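# Put the blue foam block or yellow sponge in the tote

## Task

Check the desks in the room for a blue foam block. If one is there, place it in the tote beside the door; if none is there, place the yellow sponge in that tote. The object must sit fully inside the tote with no part over its rim, must stay there without the robot holding it, no new item may end up on the floor, every carton must remain standing on its desk, and the robot must not tip over or be left leaning.

## Robot and tools

Robot: a Hello Robot Stretch 3 with a single arm. It has a two-wheel differential base (0.33 m long, 0.34 m wide), a lift that slides up a mast, and a telescoping arm that reaches out to the robot's RIGHT side. The arm cannot move the gripper forward or backward; drive the base for that. On-the-spot turns pivot about the point midway between the drive wheels, 0.05 m behind the front edge. Stowed (arm in, wrist folded), the wrist pokes up to 0.06 m past the right side and a turn sweeps a 0.28 m radius; an unfolded, level wrist reaches beyond that circle.

Frames: base frame has its origin on the floor between the drive wheels, x forward, y left, z up. hand_pose is reported in it, located where the closed fingertips meet; with all wrist joints at zero, its x axis is up, y points back along the arm toward the mast, z toward the rear. Fingertips are round pads 0.04 m wide. The odometry frame is the base frame at scene start; base_odometry counts wheel rotation only, so slip looks like travel. Heading is positive leftward, -3.142 to 3.142.

execute_actions: argument actions is a list holding exactly one action (or empty, which just reports state and images). One action may contain base, joints, or both, plus optional contact_limits; everything in it starts at once. base takes one command: {"translate_m": d}, a relative straight drive of d metres from the current base position, forward positive, -1 to 1; or {"rotate_rad": d}, a relative in-place turn, counter-clockwise (left) positive, -3.2 to 3.2. No sideways motion. A base command is measured from the pose in the latest state report. joints is a dictionary of absolute targets by name: lift_m 0 to 1.1 m (arm height); arm_m 0 to 0.52 m (extension); wrist_yaw_rad -1.345 to 4.42 (0 along the arm, positive toward the front, 3.0 folded over the base); wrist_pitch_rad -1.57 to 0.451 (0 level, negative tips fingers down); wrist_roll_rad -2.911 to 2.911 (0 fingers side by side); gripper_m -0.089 to 0.179 (bigger is wider; actual fingertip gap is smaller by about 0.007 nearly closed and 0.025 fully open, zero below 0.007); head_pan_rad -3.953 to 1.73 (0 forward, positive left, -1.57 looks along the arm); head_tilt_rad -1.53 to 0.419 (negative down). Done tolerances: lift and arm ±0.004, gripper ±0.004, wrist yaw/roll ±0.02, pitch ±0.05, head ±0.02. Omitted joints or base may still be driving toward an earlier target without the status showing it. contact_limits accepts only arm_m: a motor_effort percentage 1 to 100 (negative sense when retracting) at which the arm stops with contact_stop; lower is gentler but too low stops instantly; it also caps holding force until the next action. cameras: list of head_camera, nav_camera, wrist_camera or all; omitted/null means all, [] none. Unknown keys, names or out-of-range values reject the call and nothing moves. If a result reports a stop, later motion, wait and finished_scene calls in that same reply are skipped.

wait: seconds 0 to 10; commands nothing and returns state and images. zoom_image: camera plus region [x0, y0, x1, y1] in pixels of that camera's newest full image, at most 504x504. finished_scene: scene is the current scene's integer; irreversible, reports success, and the goal must already hold on its own.

Results: base_status and joint_status tell how each motion ended: done (for the base, wheels turned the commanded amount even if slipping), off_target (stopped short and may still push), contact_stop, time_out, torque_fault (old target dropped; the joint holds where it stopped unless slack or off). Arm and lift go slack after contact_stop until recommanded; a slack lift may sink under load or be pushed up when closing fingers on a surface. Base, wrist and head never contact-stop and keep pushing. Wrist servos overloaded for several seconds shut off for 10 s. on_its_own covers joints not commanded this call; "held at" is the held target, not the position. motor_effort is percent of max, positive toward larger values, bracket is the peak; readings carry fixed bias and noise. Positive wheel effort pushes forward. turned_by_wheels and turned_by_imu give rotation since last result. base_tilt in degrees, forward and right positive, with a fixed bias up to about 4. lidar_m: 12 distances in metres from base origin, sector 1 straight ahead, counter-clockwise in 30-degree steps (4 left, 7 rear, 10 right), scan plane 0.17 m high, range 0.15 to 12, "-" means nothing; it misses clear objects, low items and table tops, and robot parts can hide sectors 5, 6, 9, 10. wrist_depth_mm and head_depth_mm are 7x7 grids of median depth in mm (45-1000 and 280-4000), head grid in the sideways image orientation.

Cameras: head_camera and nav_camera move with head pan/tilt; wrist_camera rides on the gripper.

Speed: full base speed (0.30 m/s, 1.9 rad/s) only when stowed: lift_m under 0.30, arm_m under 0.03, wrist_yaw_rad over 2.54; otherwise 0.10 m/s, 0.63 rad/s.

Gripping: command gripper_m below the object's width to grasp (lower squeezes more); release with at least 0.02 above the contact value. Readings don't confirm a grasp; check images. Re-squeeze with a different value.

Safety: fold or unfold the wrist only with lift_m 0.32 to 0.95, wrist_pitch_rad -0.4, roll near 0; once folded, lift can go to 0.25. With yaw below -0.4 keep pitch at -0.5 or lower. Pushing on rigid things with the gripper above about 0.45 m, repeated pushes after a contact_stop, driving while holding or snagged, or backing into furniture can tip the robot; undo in small steps, free the gripper, and lower lift to about 0.2 if still leaning. Avoid drops, slams, hard shoves, knocking cartons over or leaving items on the floor. Loose objects may get nudged occasionally.

Each tool is called by a JSON object that holds its "op" and its "data".

## Session

{"op": "execute_actions", "data": {"actions": []}}

Scene clock: 0.00 s.
base_odometry: x=+0.000 y=+0.000 heading=+0.000 (m, m, rad; odometry frame)
turned_by_wheels: +0.000 (rad since the last result)
turned_by_imu: +0.000 (rad since the last result)
base_tilt: forward=+0.2 right=-0.1 (deg)
lidar_m: 2.21 2.19 2.35 1.73 1.99 2.28 1.52 1.61 2.07 1.77 1.50 1.82
head_depth_mm: 1940 2814 2872 2864 2843 2837 2568 / 1953 2741 2821 2791 2752 2735 2547 / 1948 2679 2692 2667 2670 2677 2560 / 1711 2616 2629 2616 2557 2578 2417 / 1731 2529 2557 2527 2397 2484 2453 / 1728 2468 2486 2456 1848 2419 2398 / 1954 2404 2394 2374 1798 2359 2348
base_status: not commanded
joint_positions: lift_m=+0.336 arm_m=+0.001 wrist_yaw_rad=+2.974 wrist_pitch_rad=-0.447 wrist_roll_rad=+0.013 gripper_m=+0.037 head_pan_rad=-0.018 head_tilt_rad=-0.001
joint_status: not commanded
motor_effort: left_wheel=+0 right_wheel=-1 lift_m=+32 arm_m=-1 wrist_yaw_rad=-1 wrist_pitch_rad=+7 wrist_roll_rad=+0 gripper_m=+0 head_pan_rad=+0 head_tilt_rad=+2 (%)
hand_pose: x=+0.0155 y=+0.0713 z=+0.3425 quat_wxyz=(+0.215, +0.704, +0.097, +0.670) (m; base frame)
wrist_depth_mm: - - - - - - - / - - - - - - - / - - - - 952 919 891 / 828 819 783 778 755 743 716 / 675 662 - 635 643 602 597 / 573 565 - 554 - 527 514 / 495 503 - - 466 455 457
pictures: head_camera (sideways: a quarter turn clockwise sets it upright), nav_camera (sideways: a quarter turn counterclockwise sets it upright), wrist_camera
Images, in order (width x height): head_camera 896x504, nav_camera 672x504, wrist_camera 644x364.

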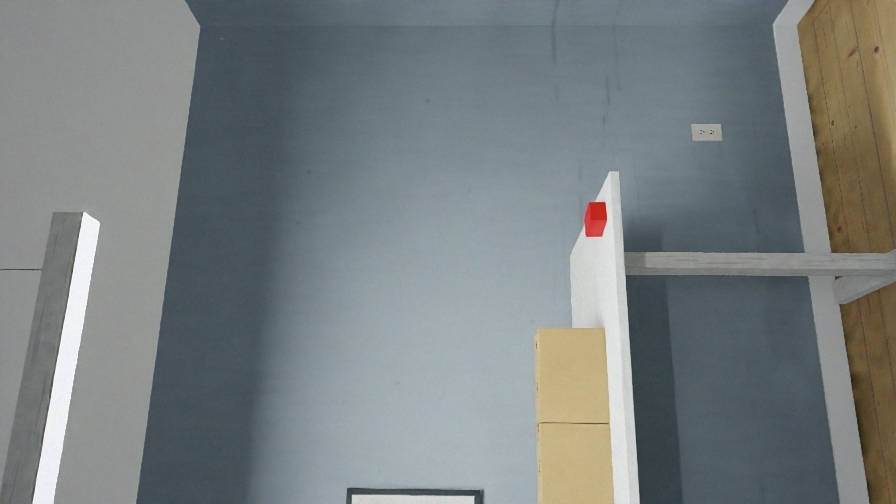

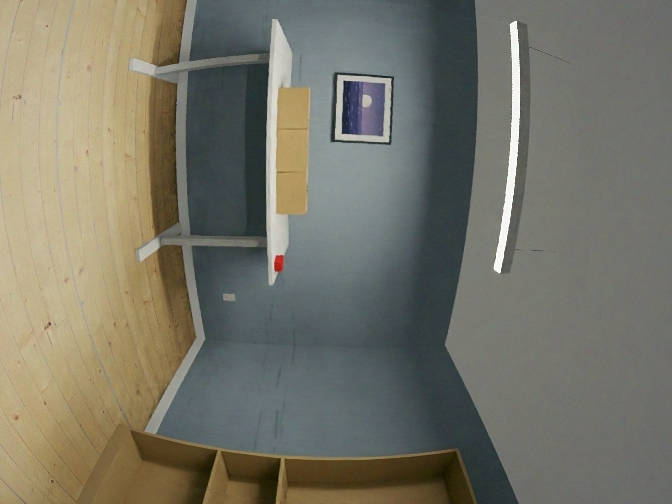

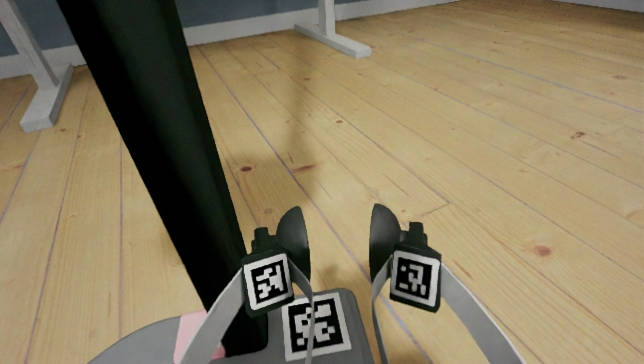

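{"op": "execute_actions", "data": {"actions": [{"joints":{"head_pan_rad":1.5,"head_tilt_rad":-0.3,"lift_m":0.27}}], "cameras": ["nav_camera"]}}

{"op": "execute_actions", "data": {"actions": [{"joints":{"head_pan_rad":-1.6}}], "cameras": ["nav_camera"]}}

{"op": "execute_actions", "data": {"actions": [{"joints":{"head_pan_rad":-3.2}}], "cameras": ["nav_camera"]}}

Scene clock: 5.67 s.
base_odometry: x=+0.000 y=+0.000 heading=+0.000 (m, m, rad; odometry frame)
turned_by_wheels: +0.000 (rad since the last result)
turned_by_imu: +0.000 (rad since the last result)
base_tilt: forward=+0.2 right=+0.0 (deg)
lidar_m: 2.21 2.19 2.37 1.74 2.00 2.27 1.52 1.61 2.06 1.77 1.50 1.82
head_depth_mm: 2069 2188 2315 2428 2553 2116 1643 / 2011 2119 2203 2307 2464 2123 1662 / 1946 2036 2108 1656 2295 1934 1656 / 1877 1955 2011 1408 2257 2127 1638 / 1814 1876 1941 1349 2178 2091 1651 / 1745 1822 1898 1310 2096 2121 1647 / 1693 1766 1826 1256 2024 2052 1648
base_status: not commanded
joint_positions: lift_m=+0.270 arm_m=+0.001 wrist_yaw_rad=+2.974 wrist_pitch_rad=-0.447 wrist_roll_rad=+0.013 gripper_m=+0.037 head_pan_rad=+1.493 head_tilt_rad=-0.296
joint_status: all done
motor_effort: left_wheel=+0(0) right_wheel=+0(0) lift_m=+19(26) arm_m=-1(1) wrist_yaw_rad=+1(1) wrist_pitch_rad=+8(8) wrist_roll_rad=+0(0) gripper_m=+0(1) head_pan_rad=+3(28) head_tilt_rad=-1(17) (%)
hand_pose: x=+0.0155 y=+0.0712 z=+0.2766 quat_wxyz=(+0.215, +0.704, +0.097, +0.670) (m; base frame)
wrist_depth_mm: - - - - - - - / - - - - - - 999 / 946 879 868 840 810 775 762 / 714 702 675 655 652 632 607 / 575 568 - 563 546 522 509 / 492 502 - - - 451 447 / - - - - 399 389 387
pictures: nav_camera (sideways: a quarter turn counterclockwise sets it upright)
Images, in order (width x height): nav_camera 672x504.

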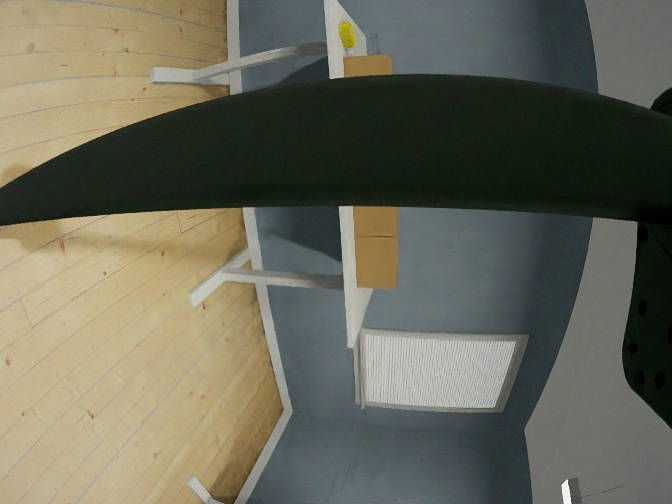

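Scene clock: 7.60 s.
base_odometry: x=+0.000 y=+0.000 heading=+0.000 (m, m, rad; odometry frame)
turned_by_wheels: +0.000 (rad since the last result)
turned_by_imu: +0.000 (rad since the last result)
base_tilt: forward=+0.2 right=+0.0 (deg)
lidar_m: 2.21 2.20 2.36 1.74 1.99 2.28 1.52 1.61 2.06 1.77 1.50 1.82
head_depth_mm: 1749 1831 1932 2036 2144 2129 1658 / 1689 1789 1867 1950 2065 2119 1659 / 1650 1726 1811 1903 2003 2042 1658 / 1598 1680 1744 1833 1935 2004 1651 / 1556 1630 1703 1789 1878 1963 1572 / 1531 1585 1666 1741 1827 1905 1581 / 1494 1556 1618 1692 1770 1860 1658
base_status: not commanded
joint_positions: lift_m=+0.270 arm_m=+0.001 wrist_yaw_rad=+2.974 wrist_pitch_rad=-0.447 wrist_roll_rad=+0.013 gripper_m=+0.037 head_pan_rad=-1.593 head_tilt_rad=-0.296
joint_status: all done
motor_effort: left_wheel=+0(1) right_wheel=-1(1) lift_m=+19(19) arm_m=-1(1) wrist_yaw_rad=+0(1) wrist_pitch_rad=+8(8) wrist_roll_rad=+0(0) gripper_m=+0(1) head_pan_rad=-2(28) head_tilt_rad=-1(1) (%)
hand_pose: x=+0.0155 y=+0.0712 z=+0.2766 quat_wxyz=(+0.215, +0.704, +0.097, +0.670) (m; base frame)
wrist_depth_mm: - - - - - - - / - - - - - - - / 935 887 859 828 812 787 767 / 705 699 680 665 644 631 608 / 581 569 - 562 550 522 513 / 491 505 - - - 447 439 / - - - - 400 393 386
pictures: nav_camera (sideways: a quarter turn counterclockwise sets it upright)
Images, in order (width x height): nav_camera 672x504.

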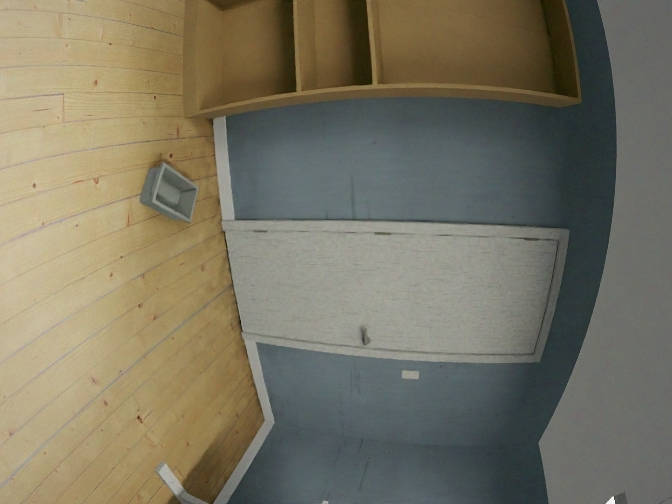

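Scene clock: 8.93 s.
base_odometry: x=+0.000 y=+0.000 heading=+0.000 (m, m, rad; odometry frame)
turned_by_wheels: +0.000 (rad since the last result)
turned_by_imu: +0.000 (rad since the last result)
base_tilt: forward=+0.3 right=+0.0 (deg)
lidar_m: 2.20 2.20 2.35 1.74 1.99 2.28 1.52 1.61 2.06 1.77 1.50 1.82
head_depth_mm: 2260 2383 2508 2615 2733 2136 1654 / 2202 2311 2394 2527 2655 2108 1656 / 2128 2218 2315 2421 2559 2118 1652 / 2057 2135 2239 1878 2450 2045 1645 / 1991 2058 2118 2245 2374 2018 1651 / 1935 2011 2046 1526 1961 2034 1644 / 1871 1947 1977 1476 2207 2033 1652
base_status: not commanded
joint_positions: lift_m=+0.270 arm_m=+0.001 wrist_yaw_rad=+2.974 wrist_pitch_rad=-0.447 wrist_roll_rad=+0.013 gripper_m=+0.037 head_pan_rad=-3.193 head_tilt_rad=-0.296
joint_status: all done
motor_effort: left_wheel=+0(0) right_wheel=-1(1) lift_m=+19(19) arm_m=-1(1) wrist_yaw_rad=+1(1) wrist_pitch_rad=+8(8) wrist_roll_rad=+0(0) gripper_m=+1(0) head_pan_rad=-2(28) head_tilt_rad=-1(1) (%)
hand_pose: x=+0.0155 y=+0.0712 z=+0.2766 quat_wxyz=(+0.215, +0.704, +0.097, +0.670) (m; base frame)
wrist_depth_mm: - - - - - - - / - - - - - - - / 915 872 859 829 819 792 761 / 710 701 667 655 652 633 618 / 587 564 - 561 550 519 515 / 494 504 - - - 450 438 / - - - - 398 391 385
pictures: nav_camera (sideways: a quarter turn counterclockwise sets it upright)
Images, in order (width x height): nav_camera 672x504.

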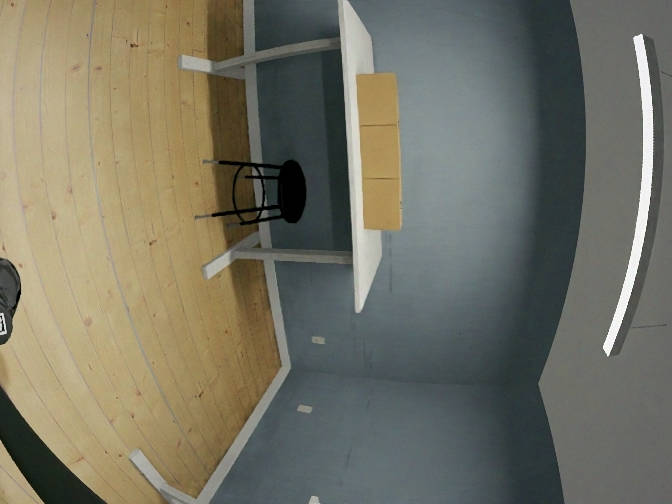

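{"op": "execute_actions", "data": {"actions": [{"base":{"rotate_rad":1.08},"joints":{"head_pan_rad":0}}], "cameras": []}}

{"op": "execute_actions", "data": {"actions": [{"base":{"translate_m":1.0}}], "cameras": ["nav_camera"]}}

Scene clock: 17.60 s.
base_odometry: x=+0.000 y=+0.000 heading=+1.080 (m, m, rad; odometry frame)
turned_by_wheels: +1.080 (rad since the last result)
turned_by_imu: +1.088 (rad since the last result)
base_tilt: forward=+0.2 right=+0.0 (deg)
lidar_m: 2.32 1.74 1.60 2.31 2.20 1.83 2.03 1.77 1.50 1.83 2.20 2.20
head_depth_mm: 2498 2599 2691 2782 2779 2130 1665 / 2719 2811 2899 3026 2952 2127 1641 / 2717 2845 2966 3153 2943 2117 1657 / 2443 2588 2708 2839 2798 2125 1647 / 2243 2344 2460 2575 2650 2106 1643 / 2086 2140 2244 2304 2452 2113 1643 / 1937 2009 2091 1637 2182 1876 1635
base_status: done
joint_positions: lift_m=+0.270 arm_m=+0.001 wrist_yaw_rad=+2.974 wrist_pitch_rad=-0.447 wrist_roll_rad=+0.013 gripper_m=+0.037 head_pan_rad=-0.007 head_tilt_rad=-0.297
joint_status: all done
motor_effort: left_wheel=-3(10) right_wheel=+1(6) lift_m=+19(19) arm_m=-1(1) wrist_yaw_rad=+0(1) wrist_pitch_rad=+8(8) wrist_roll_rad=+0(0) gripper_m=+1(0) head_pan_rad=+3(30) head_tilt_rad=-1(1) (%)
hand_pose: x=+0.0155 y=+0.0712 z=+0.2766 quat_wxyz=(+0.215, +0.704, +0.097, +0.670) (m; base frame)
wrist_depth_mm: - - - - - - - / - - - - - - - / 928 878 855 829 816 792 776 / 704 699 667 656 647 621 612 / 574 566 - 556 550 521 517 / 490 503 - - - 455 444 / - - - - 399 393 387
pictures: none
No camera images: the call's "cameras" was empty. Leave "cameras" out to get every camera's image.

Scene clock: 22.53 s.
base_odometry: x=+0.472 y=+0.882 heading=+1.080 (m, m, rad; odometry frame)
turned_by_wheels: +0.000 (rad since the last result)
turned_by_imu: +0.006 (rad since the last result)
base_tilt: forward=+0.2 right=+0.0 (deg)
lidar_m: 1.48 0.85 1.29 1.41 2.61 2.45 2.84 2.21 2.22 1.93 1.41 1.85
head_depth_mm: 1805 1887 1940 2027 2080 2095 1648 / 1885 1977 2060 2158 2277 2117 1655 / 1709 1790 1895 1999 2133 2119 1652 / 1565 1621 1709 1790 1887 1959 1659 / 1434 1495 1565 1633 1718 1807 1651 / 1327 1379 1434 1493 1560 1646 1623 / 1222 1270 1319 1381 1435 1499 1536
base_status: done
joint_positions: lift_m=+0.270 arm_m=+0.001 wrist_yaw_rad=+2.974 wrist_pitch_rad=-0.448 wrist_roll_rad=+0.013 gripper_m=+0.037 head_pan_rad=-0.007 head_tilt_rad=-0.297
joint_status: not commanded
motor_effort: left_wheel=-3(8) right_wheel=+2(6) lift_m=+19(19) arm_m=-1(1) wrist_yaw_rad=-1(0) wrist_pitch_rad=+8(8) wrist_roll_rad=+0(0) gripper_m=+0(0) head_pan_rad=+2(2) head_tilt_rad=-1(1) (%)
hand_pose: x=+0.0155 y=+0.0712 z=+0.2766 quat_wxyz=(+0.215, +0.704, +0.098, +0.670) (m; base frame)
wrist_depth_mm: - - - - - - 975 / - - - - - - 939 / 907 879 863 839 805 784 724 / 715 690 680 652 644 621 592 / 585 567 - 560 553 527 511 / 490 508 - - - 453 441 / - - - - 401 391 389
pictures: nav_camera (sideways: a quarter turn counterclockwise sets it upright)
Images, in order (width x height): nav_camera 672x504.

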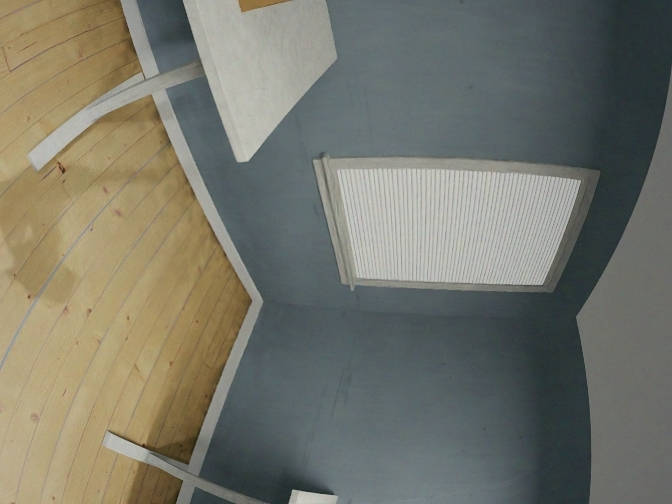

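Too close to the left corner; veer right.

{"op": "execute_actions", "data": {"actions": [{"base":{"rotate_rad":-0.3}}], "cameras": []}}

{"op": "execute_actions", "data": {"actions": [{"base":{"translate_m":0.8}}], "cameras": []}}

{"op": "execute_actions", "data": {"actions": [{"base":{"rotate_rad":0.5}}], "cameras": []}}

{"op": "execute_actions", "data": {"actions": [{"base":{"translate_m":0.6},"joints":{"head_pan_rad":-2.4}}], "cameras": ["nav_camera"]}}

{"op": "execute_actions", "data": {"actions": [{"base":{"rotate_rad":1.2},"joints":{"head_pan_rad":1.0}}], "cameras": ["nav_camera"]}}

Scene clock: 32.93 s.
base_odometry: x=+0.472 y=+0.882 heading=+0.780 (m, m, rad; odometry frame)
turned_by_wheels: -0.300 (rad since the last result)
turned_by_imu: -0.302 (rad since the last result)
base_tilt: forward=+0.2 right=+0.0 (deg)
lidar_m: 1.88 1.35 0.84 1.32 1.77 2.45 2.76 2.59 2.22 2.54 1.93 1.41
head_depth_mm: 1609 1676 1744 1800 1892 1943 1658 / 1688 1754 1818 1903 1971 2026 1659 / 1753 1820 1903 2000 2084 2114 1644 / 1841 1931 2014 2115 2206 2121 1648 / 1932 2003 2116 2191 2296 2122 1658 / 1773 1849 1867 1951 2038 2025 1643 / 1554 1614 1668 1723 1796 1845 1647
base_status: done
joint_positions: lift_m=+0.270 arm_m=+0.001 wrist_yaw_rad=+2.974 wrist_pitch_rad=-0.448 wrist_roll_rad=+0.013 gripper_m=+0.037 head_pan_rad=-0.007 head_tilt_rad=-0.297
joint_status: not commanded
motor_effort: left_wheel=+4(10) right_wheel=-2(5) lift_m=+19(20) arm_m=-1(1) wrist_yaw_rad=+0(0) wrist_pitch_rad=+8(8) wrist_roll_rad=+0(0) gripper_m=+0(1) head_pan_rad=+3(2) head_tilt_rad=-1(0) (%)
hand_pose: x=+0.0155 y=+0.0712 z=+0.2766 quat_wxyz=(+0.215, +0.704, +0.098, +0.670) (m; base frame)
wrist_depth_mm: - - - - - - - / - - - - - - - / 912 871 863 819 813 764 768 / 702 692 665 663 643 623 610 / 581 572 - 565 547 525 513 / 492 507 - - - 445 440 / - - - - 400 389 386
pictures: none
No camera images: the call's "cameras" was empty. Leave "cameras" out to get every camera's image.

Scene clock: 37.40 s.
base_odometry: x=+1.040 y=+1.444 heading=+0.780 (m, m, rad; odometry frame)
turned_by_wheels: +0.000 (rad since the last result)
turned_by_imu: +0.005 (rad since the last result)
base_tilt: forward=+0.2 right=+0.0 (deg)
lidar_m: 1.18 0.95 0.91 0.94 1.25 1.89 3.56 2.79 2.58 1.67 0.84 1.14
head_depth_mm: 981 1021 1057 1101 1150 1201 1262 / 1027 1067 1114 1166 1216 1277 1331 / 1082 1120 1169 1227 1288 1347 1413 / 1129 1184 1240 1291 1363 1438 1509 / 1192 1251 1308 1374 1447 1528 1590 / 1217 1269 1330 1374 1427 1481 1525 / 1098 1133 1170 1206 1247 1295 1338
base_status: done
joint_positions: lift_m=+0.270 arm_m=+0.001 wrist_yaw_rad=+2.974 wrist_pitch_rad=-0.448 wrist_roll_rad=+0.013 gripper_m=+0.037 head_pan_rad=-0.007 head_tilt_rad=-0.297
joint_status: not commanded
motor_effort: left_wheel=+3(14) right_wheel=-2(4) lift_m=+19(20) arm_m=-1(1) wrist_yaw_rad=+0(0) wrist_pitch_rad=+8(8) wrist_roll_rad=+0(0) gripper_m=+1(0) head_pan_rad=+2(2) head_tilt_rad=-1(0) (%)
hand_pose: x=+0.0155 y=+0.0712 z=+0.2765 quat_wxyz=(+0.215, +0.704, +0.098, +0.670) (m; base frame)
wrist_depth_mm: - - - 933 857 803 744 / - - - - 941 879 784 / 920 881 863 843 808 788 762 / 675 674 678 659 638 627 620 / 563 568 - 562 549 526 518 / 487 510 - - - 454 441 / - - - - 400 392 383
pictures: none
No camera images: the call's "cameras" was empty. Leave "cameras" out to get every camera's image.

Scene clock: 38.97 s.
base_odometry: x=+1.040 y=+1.444 heading=+1.280 (m, m, rad; odometry frame)
turned_by_wheels: +0.500 (rad since the last result)
turned_by_imu: +0.504 (rad since the last result)
base_tilt: forward=+0.2 right=+0.0 (deg)
lidar_m: 0.96 0.91 0.93 0.75 1.89 3.40 2.79 2.59 1.72 0.84 1.14 1.17
head_depth_mm: 1121 1179 1245 1329 1402 1481 1538 / 1032 1085 1147 1216 1300 1376 1479 / 972 1020 1075 1135 1187 1271 1354 / 917 960 1005 1058 1100 1177 1251 / 867 903 944 991 1024 1101 1156 / 822 856 892 929 968 1023 1083 / 780 813 843 877 919 959 1014
base_status: done
joint_positions: lift_m=+0.270 arm_m=+0.001 wrist_yaw_rad=+2.974 wrist_pitch_rad=-0.448 wrist_roll_rad=+0.013 gripper_m=+0.037 head_pan_rad=-0.007 head_tilt_rad=-0.297
joint_status: not commanded
motor_effort: left_wheel=-3(9) right_wheel=+1(5) lift_m=+19(20) arm_m=-1(1) wrist_yaw_rad=-1(1) wrist_pitch_rad=+8(8) wrist_roll_rad=+0(0) gripper_m=+0(1) head_pan_rad=+2(3) head_tilt_rad=+0(1) (%)
hand_pose: x=+0.0155 y=+0.0711 z=+0.2765 quat_wxyz=(+0.215, +0.704, +0.098, +0.670) (m; base frame)
wrist_depth_mm: - - - - - 849 704 / - - - 956 994 861 745 / 939 879 794 820 803 790 732 / 712 700 673 657 656 634 608 / 579 566 - 567 559 523 510 / 492 508 - - - 456 440 / - - - - 399 391 389
pictures: none
No camera images: the call's "cameras" was empty. Leave "cameras" out to get every camera's image.

Scene clock: 42.60 s.
base_odometry: x=+1.212 y=+2.019 heading=+1.280 (m, m, rad; odometry frame)
turned_by_wheels: +0.000 (rad since the last result)
turned_by_imu: +0.003 (rad since the last result)
base_tilt: forward=+0.2 right=+0.0 (deg)
lidar_m: 0.42 0.40 0.41 0.55 1.32 3.48 3.39 2.23 1.03 0.86 0.82 0.60
head_depth_mm: 2902 3015 3136 3236 2923 2117 1642 / 2895 3047 3138 3280 2924 2102 1651 / 2920 3110 3158 1342 2453 2103 1647 / 3022 3172 3210 1230 2395 2111 1642 / 2577 2640 2585 1258 2492 2104 1647 / 1967 2013 2051 1329 1067 1128 1209 / 1573 1603 1647 1333 1648 1759 1632
base_status: done
joint_positions: lift_m=+0.270 arm_m=+0.001 wrist_yaw_rad=+2.974 wrist_pitch_rad=-0.448 wrist_roll_rad=+0.013 gripper_m=+0.037 head_pan_rad=-2.393 head_tilt_rad=-0.297
joint_status: all done
motor_effort: left_wheel=-3(12) right_wheel=+1(7) lift_m=+19(20) arm_m=-1(1) wrist_yaw_rad=-1(0) wrist_pitch_rad=+8(8) wrist_roll_rad=+0(0) gripper_m=+1(0) head_pan_rad=-2(29) head_tilt_rad=-1(0) (%)
hand_pose: x=+0.0155 y=+0.0711 z=+0.2765 quat_wxyz=(+0.215, +0.704, +0.098, +0.670) (m; base frame)
wrist_depth_mm: 708 - 865 604 471 379 322 / 783 - 950 668 506 408 341 / 809 868 863 730 554 437 357 / 705 698 672 664 589 464 383 / 583 572 - 566 547 494 400 / 488 503 - - - 449 417 / - - - - 399 392 389
pictures: nav_camera (sideways: a quarter turn counterclockwise sets it upright)
Images, in order (width x height): nav_camera 672x504.

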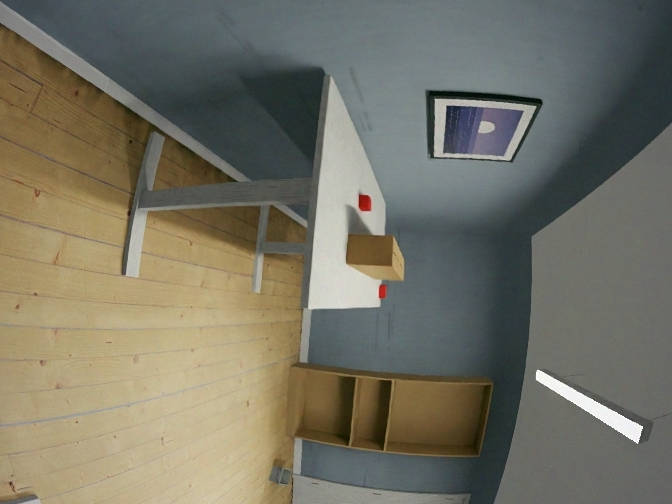

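Scene clock: 44.73 s.
base_odometry: x=+1.212 y=+2.019 heading=+2.480 (m, m, rad; odometry frame)
turned_by_wheels: +1.200 (rad since the last result)
turned_by_imu: +1.209 (rad since the last result)
base_tilt: forward=+0.2 right=+0.0 (deg)
lidar_m: 0.43 0.64 0.92 4.09 3.13 1.04 1.03 0.83 0.82 0.52 0.41 0.40
head_depth_mm: 1709 1689 1645 1352 919 1570 1504 / 3006 2934 2830 1339 979 2083 1659 / 3435 3611 3720 1199 959 1951 1605 / 3495 3623 3713 1333 961 1937 1554 / 3515 3677 3708 1056 973 2121 1654 / 3549 3668 3791 1121 973 2111 1646 / 3569 3725 3780 - 970 2103 1648
base_status: done
joint_positions: lift_m=+0.270 arm_m=+0.001 wrist_yaw_rad=+2.974 wrist_pitch_rad=-0.448 wrist_roll_rad=+0.013 gripper_m=+0.037 head_pan_rad=+0.993 head_tilt_rad=-0.297
joint_status: all done
motor_effort: left_wheel=-2(12) right_wheel=+1(7) lift_m=+20(20) arm_m=-1(1) wrist_yaw_rad=+0(0) wrist_pitch_rad=+8(8) wrist_roll_rad=+0(0) gripper_m=+0(0) head_pan_rad=+3(29) head_tilt_rad=+0(1) (%)
hand_pose: x=+0.0155 y=+0.0711 z=+0.2765 quat_wxyz=(+0.215, +0.704, +0.098, +0.670) (m; base frame)
wrist_depth_mm: - - - - - - - / - - - - - 905 - / 922 879 869 828 807 788 756 / 710 695 670 654 648 632 616 / 583 568 - 560 554 520 511 / 490 506 - - - 456 443 / - - - - 400 392 388
pictures: nav_camera (sideways: a quarter turn counterclockwise sets it upright)
Images, in order (width x height): nav_camera 672x504.

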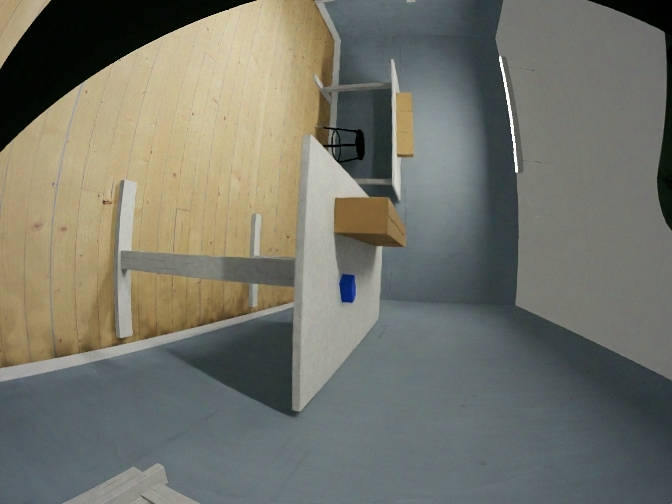

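{"op": "execute_actions", "data": {"actions": [{"base":{"rotate_rad":0.92},"joints":{"head_pan_rad":0}}], "cameras": []}}

{"op": "execute_actions", "data": {"actions": [{"base":{"translate_m":0.3}}], "cameras": ["head_camera"]}}

{"op": "execute_actions", "data": {"actions": [{"base":{"rotate_rad":1.5},"joints":{"head_pan_rad":-1.57,"head_tilt_rad":-0.5}}], "cameras": ["head_camera"]}}

Scene clock: 51.17 s.
base_odometry: x=+1.212 y=+2.019 heading=-2.884 (m, m, rad; odometry frame)
turned_by_wheels: +0.920 (rad since the last result)
turned_by_imu: +0.927 (rad since the last result)
base_tilt: forward=+0.2 right=-0.1 (deg)
lidar_m: 0.92 3.60 3.37 2.24 1.20 0.86 0.82 0.59 0.42 0.40 0.42 0.56
head_depth_mm: 1302 1302 1303 1216 978 1285 1277 / 1952 1924 1929 1350 979 1893 1611 / 3438 3561 3674 1340 979 2116 1646 / 3457 3630 3744 1224 952 1001 1062 / 3521 3620 3717 1211 976 2113 1646 / 3466 3593 3733 1047 973 2106 1638 / 3492 3633 3741 3415 973 2096 1647
base_status: done
joint_positions: lift_m=+0.270 arm_m=+0.001 wrist_yaw_rad=+2.974 wrist_pitch_rad=-0.448 wrist_roll_rad=+0.013 gripper_m=+0.037 head_pan_rad=+0.007 head_tilt_rad=-0.297
joint_status: all done
motor_effort: left_wheel=-3(11) right_wheel=+2(5) lift_m=+19(20) arm_m=-1(1) wrist_yaw_rad=+0(0) wrist_pitch_rad=+8(8) wrist_roll_rad=+0(0) gripper_m=+0(1) head_pan_rad=-2(29) head_tilt_rad=-1(0) (%)
hand_pose: x=+0.0155 y=+0.0711 z=+0.2765 quat_wxyz=(+0.215, +0.704, +0.098, +0.670) (m; base frame)
wrist_depth_mm: - - - - - - - / - - - - - - - / 914 882 865 824 815 789 763 / 722 687 685 660 644 633 611 / 577 567 - 563 548 526 520 / 487 507 - - - 456 440 / - - - - 400 394 383
pictures: none
No camera images: the call's "cameras" was empty. Leave "cameras" out to get every camera's image.

Scene clock: 53.93 s.
base_odometry: x=+0.922 y=+1.943 heading=-2.884 (m, m, rad; odometry frame)
turned_by_wheels: +0.000 (rad since the last result)
turned_by_imu: +0.002 (rad since the last result)
base_tilt: forward=+0.2 right=+0.0 (deg)
lidar_m: 0.62 3.39 3.27 3.08 1.19 1.17 1.12 0.58 0.41 0.40 0.41 0.55
head_depth_mm: 1289 1284 1275 1198 817 584 1266 / 1918 1907 1914 1350 816 585 1602 / 3187 3318 3456 1343 813 583 1646 / 3224 3345 3478 1335 813 583 699 / 3219 3308 3420 1225 812 582 1601 / 3155 3347 3425 814 767 582 1638 / 3186 3372 3436 745 762 581 1656
base_status: done
joint_positions: lift_m=+0.270 arm_m=+0.001 wrist_yaw_rad=+2.974 wrist_pitch_rad=-0.448 wrist_roll_rad=+0.013 gripper_m=+0.037 head_pan_rad=+0.007 head_tilt_rad=-0.297
joint_status: not commanded
motor_effort: left_wheel=-3(7) right_wheel=+2(7) lift_m=+19(19) arm_m=-1(1) wrist_yaw_rad=+0(0) wrist_pitch_rad=+8(8) wrist_roll_rad=+0(0) gripper_m=+0(1) head_pan_rad=-2(2) head_tilt_rad=+0(0) (%)
hand_pose: x=+0.0155 y=+0.0711 z=+0.2765 quat_wxyz=(+0.215, +0.704, +0.098, +0.670) (m; base frame)
wrist_depth_mm: - - - - - - - / - - - - - - - / 917 879 858 829 809 791 760 / 709 689 669 653 645 631 597 / 581 572 - 568 554 523 515 / 493 503 - - - 449 439 / - - - - 399 389 387
pictures: head_camera (sideways: a quarter turn clockwise sets it upright)
Images, in order (width x height): head_camera 896x504.

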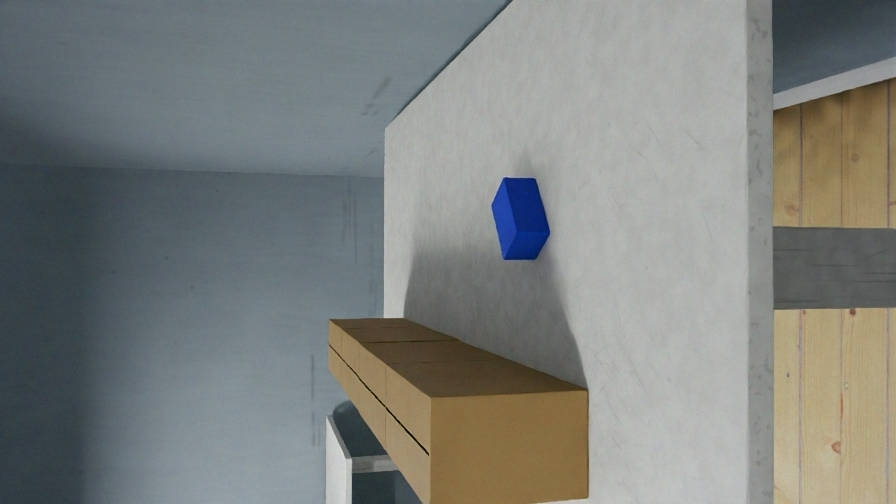

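Scene clock: 56.20 s.
base_odometry: x=+0.922 y=+1.943 heading=-1.384 (m, m, rad; odometry frame)
turned_by_wheels: +1.500 (rad since the last result)
turned_by_imu: +1.511 (rad since the last result)
base_tilt: forward=+0.2 right=-0.1 (deg)
lidar_m: 3.09 1.18 1.20 1.12 0.62 0.42 0.39 0.40 0.52 0.62 3.31 3.62
head_depth_mm: 1022 1036 1041 775 644 1095 1110 / 1379 1411 1202 775 643 1510 1357 / 2134 2160 1205 774 615 1673 1385 / 3082 3325 1199 771 616 1569 1321 / 3072 3273 1197 771 615 794 908 / 3105 1582 1031 770 615 1663 1379 / 3096 3180 737 753 613 1675 1380
base_status: done
joint_positions: lift_m=+0.270 arm_m=+0.001 wrist_yaw_rad=+2.974 wrist_pitch_rad=-0.448 wrist_roll_rad=+0.013 gripper_m=+0.037 head_pan_rad=-1.563 head_tilt_rad=-0.494
joint_status: all done
motor_effort: left_wheel=-3(12) right_wheel=+1(7) lift_m=+20(20) arm_m=-1(2) wrist_yaw_rad=-1(0) wrist_pitch_rad=+8(8) wrist_roll_rad=+0(0) gripper_m=+0(1) head_pan_rad=-2(29) head_tilt_rad=-2(20) (%)
hand_pose: x=+0.0155 y=+0.0711 z=+0.2765 quat_wxyz=(+0.215, +0.704, +0.098, +0.670) (m; base frame)
wrist_depth_mm: 713 - - - - - - / 686 - - - - - 947 / 648 866 861 821 809 775 767 / 603 696 677 656 646 628 611 / 558 567 - 570 550 517 507 / 489 509 - - - 450 444 / - - - - 400 392 386
pictures: head_camera (sideways: a quarter turn clockwise sets it upright)
Images, in order (width x height): head_camera 896x504.

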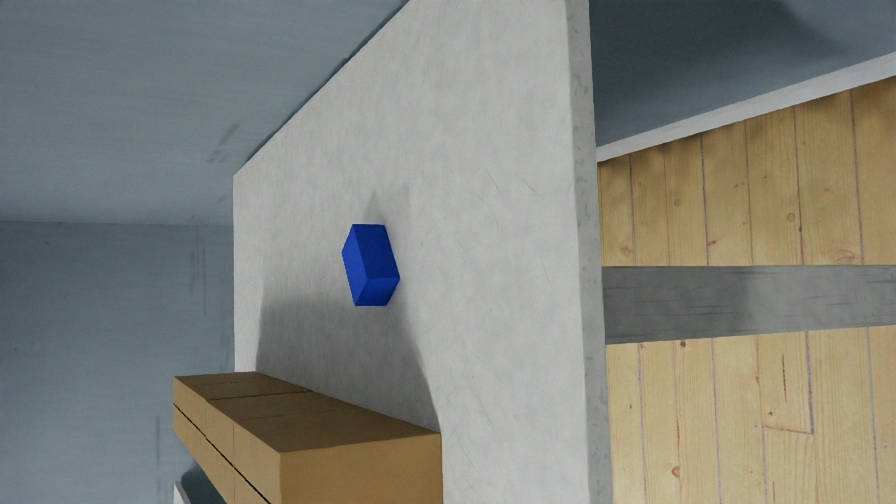

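{"op": "execute_actions", "data": {"actions": [{"joints":{"lift_m":0.93,"wrist_pitch_rad":-0.4}}], "cameras": []}}

{"op": "execute_actions", "data": {"actions": [{"joints":{"wrist_yaw_rad":1.4}}], "cameras": []}}

{"op": "execute_actions", "data": {"actions": [{"base":{"rotate_rad":0.09},"joints":{"wrist_yaw_rad":0,"wrist_pitch_rad":0,"gripper_m":0.179,"arm_m":0.15}}]}}

Scene clock: 67.87 s.
base_odometry: x=+0.922 y=+1.943 heading=-1.384 (m, m, rad; odometry frame)
turned_by_wheels: +0.000 (rad since the last result)
turned_by_imu: +0.000 (rad since the last result)
base_tilt: forward=+0.2 right=+0.0 (deg)
lidar_m: 3.10 1.18 1.20 1.12 0.62 0.42 0.40 0.40 0.51 0.62 3.30 3.61
head_depth_mm: 1023 1035 1043 774 643 1100 - / 1378 1405 1201 776 643 1511 1418 / 2129 2162 1207 774 615 1665 1465 / 3113 3313 1202 772 616 1581 1411 / 3095 3305 1201 771 615 794 856 / 3089 1579 1031 771 613 1665 1381 / 3063 3174 734 754 613 1667 1389
base_status: not commanded
joint_positions: lift_m=+0.930 arm_m=+0.001 wrist_yaw_rad=+2.974 wrist_pitch_rad=-0.419 wrist_roll_rad=+0.013 gripper_m=+0.037 head_pan_rad=-1.563 head_tilt_rad=-0.494
joint_status: all done
motor_effort: left_wheel=-3(3) right_wheel=+1(1) lift_m=+41(42) arm_m=-1(1) wrist_yaw_rad=+0(1) wrist_pitch_rad=+11(12) wrist_roll_rad=+0(0) gripper_m=+0(1) head_pan_rad=-2(2) head_tilt_rad=-2(2) (%)
hand_pose: x=+0.0161 y=+0.0747 z=+0.9419 quat_wxyz=(+0.205, +0.706, +0.088, +0.672) (m; base frame)
wrist_depth_mm: 664 - - - - - - / 670 - - - - - - / 625 - - - - - - / 631 914 - - - - - / 605 944 - - - - - / 572 937 - - - - - / 548 865 - - - - -
pictures: none
No camera images: the call's "cameras" was empty. Leave "cameras" out to get every camera's image.

Scene clock: 69.67 s.
base_odometry: x=+0.922 y=+1.943 heading=-1.384 (m, m, rad; odometry frame)
turned_by_wheels: +0.000 (rad since the last result)
turned_by_imu: +0.000 (rad since the last result)
base_tilt: forward=+0.2 right=+0.0 (deg)
lidar_m: 3.09 1.18 1.20 1.12 0.62 0.42 0.40 0.40 0.51 0.62 3.31 3.60
head_depth_mm: 1024 1038 1041 775 644 1098 - / 1384 1404 1205 774 643 1509 - / 2152 2181 1197 772 616 1677 1457 / 3122 3322 1199 772 615 1579 1318 / 3122 3280 1200 771 615 792 910 / 3087 1573 1033 771 615 1668 1383 / 3141 3220 733 752 615 1683 1416
base_status: not commanded
joint_positions: lift_m=+0.930 arm_m=+0.001 wrist_yaw_rad=+1.402 wrist_pitch_rad=-0.419 wrist_roll_rad=+0.013 gripper_m=+0.037 head_pan_rad=-1.563 head_tilt_rad=-0.494
joint_status: all done
motor_effort: left_wheel=-3(3) right_wheel=+1(1) lift_m=+41(41) arm_m=-1(1) wrist_yaw_rad=-3(3) wrist_pitch_rad=+11(11) wrist_roll_rad=+0(0) gripper_m=+0(0) head_pan_rad=-2(2) head_tilt_rad=-2(2) (%)
hand_pose: x=+0.1997 y=-0.1841 z=+0.9419 quat_wxyz=(+0.621, +0.561, -0.437, +0.330) (m; base frame)
wrist_depth_mm: - - - - - - - / - - - - - - 337 / - - - - - - - / - - - - - - - / - - - - - - - / - - - - - - - / - - - - - - -
pictures: none
No camera images: the call's "cameras" was empty. Leave "cameras" out to get every camera's image.

Scene clock: 72.00 s.
base_odometry: x=+0.922 y=+1.943 heading=-1.294 (m, m, rad; odometry frame)
turned_by_wheels: +0.090 (rad since the last result)
turned_by_imu: +0.091 (rad since the last result)
base_tilt: forward=+0.2 right=+0.0 (deg)
lidar_m: 3.08 1.18 1.16 1.12 0.56 0.41 0.40 0.41 0.56 0.62 3.19 3.29
head_depth_mm: 1406 1392 1209 817 - - 1290 / 2169 2121 1200 815 - - 1386 / 3090 3292 1202 840 - - 1383 / 3127 3304 1199 811 626 786 882 / 3137 1582 1058 812 614 1669 1375 / 3118 3285 754 768 614 1673 1381 / 3141 3233 755 769 614 1666 1376
base_status: done
joint_positions: lift_m=+0.930 arm_m=+0.150 wrist_yaw_rad=+0.002 wrist_pitch_rad=-0.022 wrist_roll_rad=+0.013 gripper_m=+0.179 head_pan_rad=-1.563 head_tilt_rad=-0.494
joint_status: all done
motor_effort: left_wheel=-3(9) right_wheel=+1(4) lift_m=+41(41) arm_m=+2(2) wrist_yaw_rad=-2(6) wrist_pitch_rad=+13(14) wrist_roll_rad=+0(0) gripper_m=+0(100) head_pan_rad=-2(2) head_tilt_rad=-1(2) (%)
hand_pose: x=-0.0209 y=-0.5503 z=+1.0384 quat_wxyz=(+0.703, +0.009, -0.711, -0.008) (m; base frame)
wrist_depth_mm: - - - - - 690 452 / - - - - - 700 455 / - 375 569 - - 704 462 / - 388 544 536 622 598 464 / 442 395 404 398 382 372 382 / 314 293 286 282 273 267 - / - 217 223 218 214 209 196
pictures: head_camera (sideways: a quarter turn clockwise sets it upright), nav_camera (sideways: a quarter turn counterclockwise sets it upright), wrist_camera
Images, in order (width x height): head_camera 896x504, nav_camera 672x504, wrist_camera 644x364.

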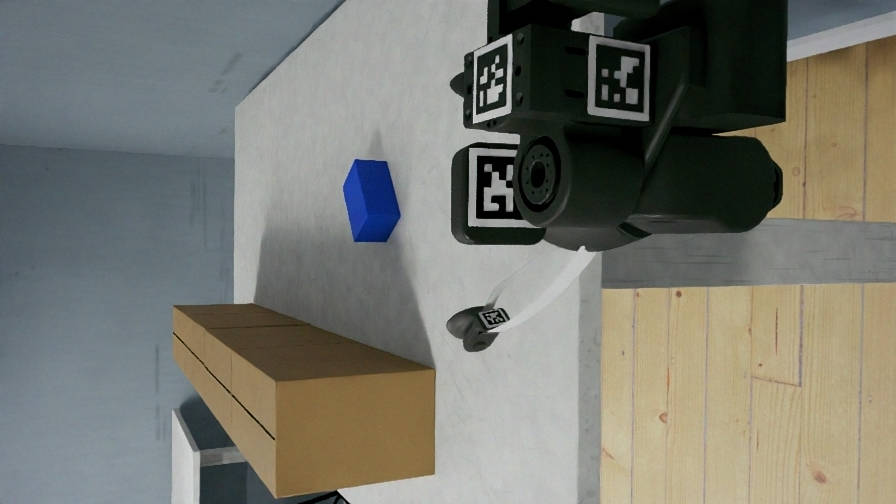

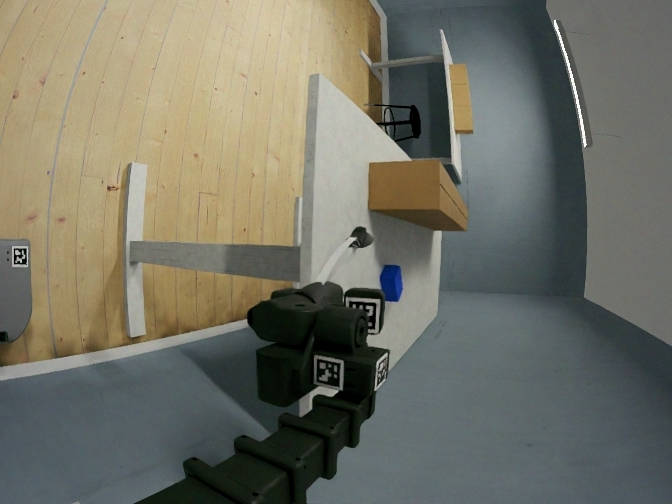

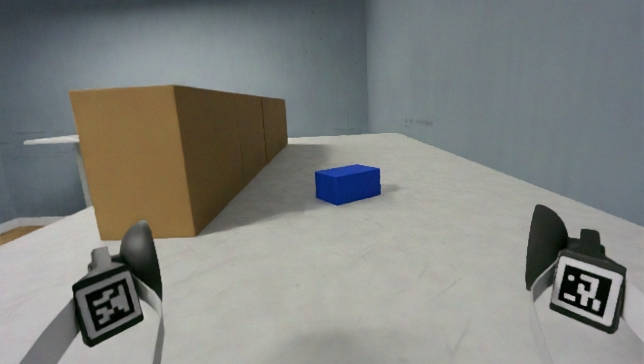

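{"op": "execute_actions", "data": {"actions": [{"base":{"rotate_rad":-0.03},"joints":{"lift_m":0.88,"arm_m":0.38}}], "cameras": ["wrist_camera","head_camera"]}}

Scene clock: 78.07 s.
base_odometry: x=+0.922 y=+1.943 heading=-1.324 (m, m, rad; odometry frame)
turned_by_wheels: -0.030 (rad since the last result)
turned_by_imu: -0.064 (rad since the last result)
base_tilt: forward=+0.2 right=+0.0 (deg)
lidar_m: 3.09 1.18 1.19 1.12 0.60 0.41 0.39 0.40 0.52 0.62 3.30 3.26
head_depth_mm: 1092 1103 1056 812 - 1207 1150 / 1517 1536 1193 - 1370 1557 1354 / 2467 2518 1190 - 589 1662 1382 / 3116 3317 1184 767 612 1573 1315 / 3137 3299 1183 764 611 809 1311 / 3145 1389 976 765 611 1659 1379 / 3107 3220 733 759 610 1662 1375
base_status: done
joint_positions: lift_m=+0.883 arm_m=+0.380 wrist_yaw_rad=+0.000 wrist_pitch_rad=+0.017 wrist_roll_rad=+0.013 gripper_m=+0.179 head_pan_rad=-1.565 head_tilt_rad=-0.498
joint_status: lift_m contact_stop (moved -0.047 of -0.050); the others done
on_its_own: lift_m is slack since a contact_stop, until your next command for it
motor_effort: left_wheel=+1(30) right_wheel=-1(24) lift_m=+30(36) arm_m=+4(20) wrist_yaw_rad=+0(15) wrist_pitch_rad=-10(73) wrist_roll_rad=+0(3) gripper_m=+0(1) head_pan_rad=-2(2) head_tilt_rad=+0(2) (%)
hand_pose: x=-0.0214 y=-0.7811 z=+1.0019 quat_wxyz=(+0.703, -0.006, -0.711, +0.006) (m; base frame)
wrist_depth_mm: - - - - 958 531 363 / 289 509 - - - 542 366 / 287 429 934 - - 549 369 / 282 418 614 586 551 483 377 / 280 349 297 288 305 296 307 / 244 229 224 219 212 206 - / - 166 170 166 163 159 150
pictures: head_camera (sideways: a quarter turn clockwise sets it upright), wrist_camera
Images, in order (width x height): head_camera 896x504, wrist_camera 644x364.

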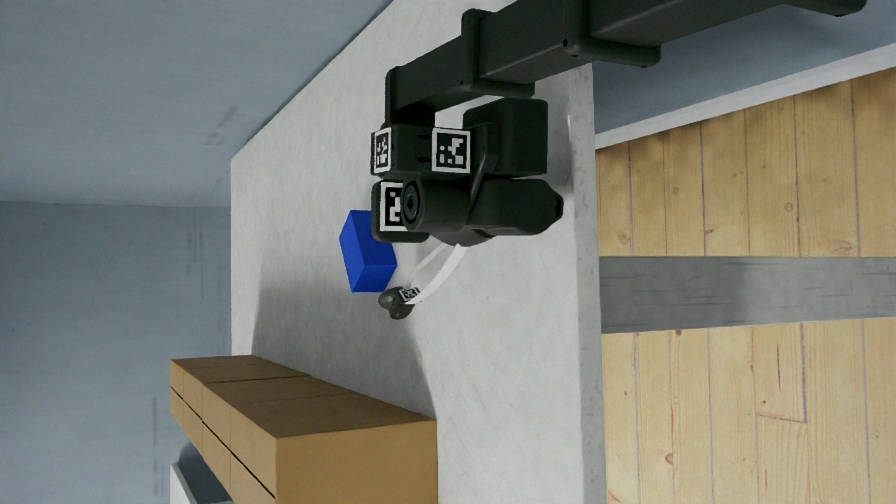

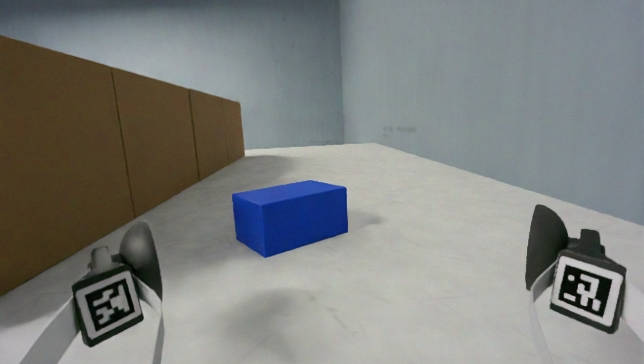

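Wrist body touches the desk; raise and pitch down.

{"op": "execute_actions", "data": {"actions": [{"joints":{"lift_m":0.92}}], "cameras": []}}

{"op": "execute_actions", "data": {"actions": [{"base":{"rotate_rad":0.045},"joints":{"wrist_pitch_rad":-0.22,"arm_m":0.44}}], "cameras": ["wrist_camera","head_camera"]}}

Scene clock: 84.27 s.
base_odometry: x=+0.922 y=+1.943 heading=-1.324 (m, m, rad; odometry frame)
turned_by_wheels: +0.000 (rad since the last result)
turned_by_imu: +0.000 (rad since the last result)
base_tilt: forward=+0.2 right=+0.0 (deg)
lidar_m: 3.09 1.18 1.19 1.12 0.60 0.42 0.39 0.40 0.52 0.62 3.33 3.28
head_depth_mm: 1093 1103 1079 - 1138 1139 1154 / 1519 1537 1284 - 639 1556 1356 / 2509 2527 1292 - 610 1657 1383 / 3108 3303 1279 731 611 1575 1318 / 3101 3338 1178 766 611 809 1314 / 3113 1391 980 762 609 1656 1377 / 3044 3178 735 758 609 1667 1370
base_status: not commanded
joint_positions: lift_m=+0.920 arm_m=+0.380 wrist_yaw_rad=+0.000 wrist_pitch_rad=-0.015 wrist_roll_rad=+0.013 gripper_m=+0.179 head_pan_rad=-1.565 head_tilt_rad=-0.498
joint_status: all done
motor_effort: left_wheel=+1(1) right_wheel=-2(1) lift_m=+41(43) arm_m=+3(4) wrist_yaw_rad=-1(0) wrist_pitch_rad=+9(10) wrist_roll_rad=+0(0) gripper_m=+0(0) head_pan_rad=-2(1) head_tilt_rad=-1(0) (%)
hand_pose: x=-0.0214 y=-0.7805 z=+1.0303 quat_wxyz=(+0.703, +0.006, -0.711, -0.006) (m; base frame)
wrist_depth_mm: - - - - 966 529 363 / - - - - - 536 370 / 288 426 974 - - 551 371 / 285 420 675 641 610 516 379 / 278 367 334 307 362 349 349 / 263 276 272 265 258 251 - / - 205 209 205 200 196 186
pictures: none
No camera images: the call's "cameras" was empty. Leave "cameras" out to get every camera's image.

Scene clock: 85.87 s.
base_odometry: x=+0.922 y=+1.943 heading=-1.279 (m, m, rad; odometry frame)
turned_by_wheels: +0.045 (rad since the last result)
turned_by_imu: +0.045 (rad since the last result)
base_tilt: forward=+0.2 right=+0.0 (deg)
lidar_m: 3.09 1.18 1.17 1.12 0.57 0.41 0.39 0.40 0.54 0.62 3.19 3.26
head_depth_mm: 1276 1274 1193 - 1226 1268 1268 / 1886 1880 1415 699 612 1609 1388 / 3090 3239 1406 694 612 1676 1379 / 3166 3314 1284 729 610 800 904 / 3129 3222 1098 762 610 1619 1353 / 3145 1250 751 763 610 1658 1377 / 3132 3267 741 762 611 1662 1379
base_status: done
joint_positions: lift_m=+0.920 arm_m=+0.440 wrist_yaw_rad=+0.000 wrist_pitch_rad=-0.234 wrist_roll_rad=+0.013 gripper_m=+0.179 head_pan_rad=-1.565 head_tilt_rad=-0.498
joint_status: all done
motor_effort: left_wheel=-2(8) right_wheel=+1(3) lift_m=+40(41) arm_m=+3(1) wrist_yaw_rad=+0(0) wrist_pitch_rad=+8(9) wrist_roll_rad=+0(1) gripper_m=+1(0) head_pan_rad=-1(2) head_tilt_rad=+0(0) (%)
hand_pose: x=-0.0215 y=-0.8283 z=+0.9755 quat_wxyz=(+0.698, +0.082, -0.706, -0.083) (m; base frame)
wrist_depth_mm: 243 353 742 - - 625 414 / 239 348 635 853 747 594 419 / 237 342 436 253 385 376 363 / 236 290 283 219 250 257 248 / 212 226 211 205 200 197 198 / 181 169 167 164 161 157 - / - 137 139 136 134 131 126
pictures: head_camera (sideways: a quarter turn clockwise sets it upright), wrist_camera
Images, in order (width x height): head_camera 896x504, wrist_camera 644x364.

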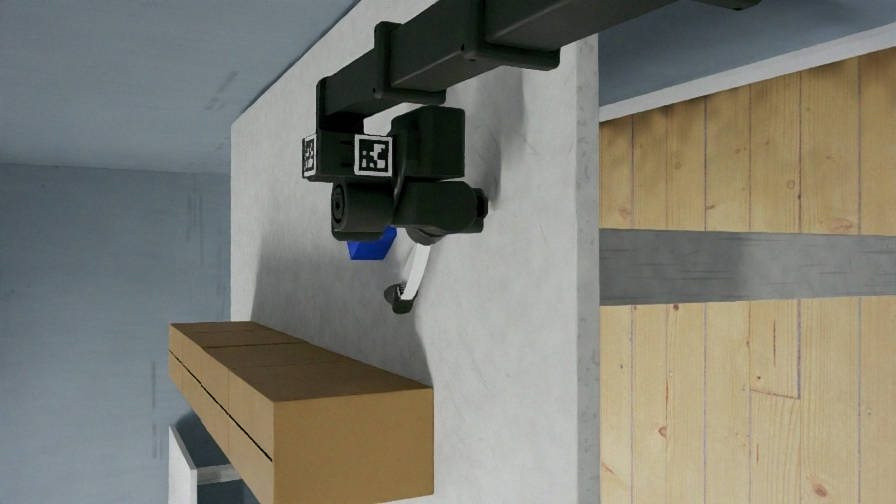

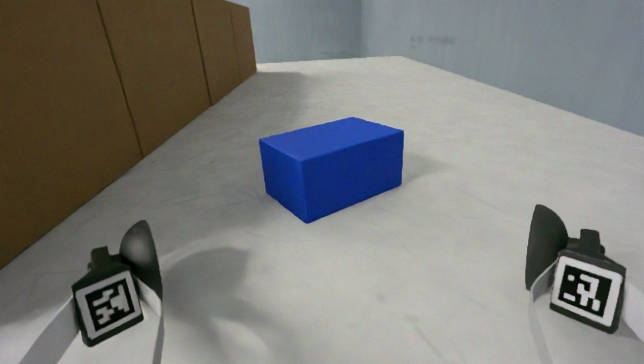

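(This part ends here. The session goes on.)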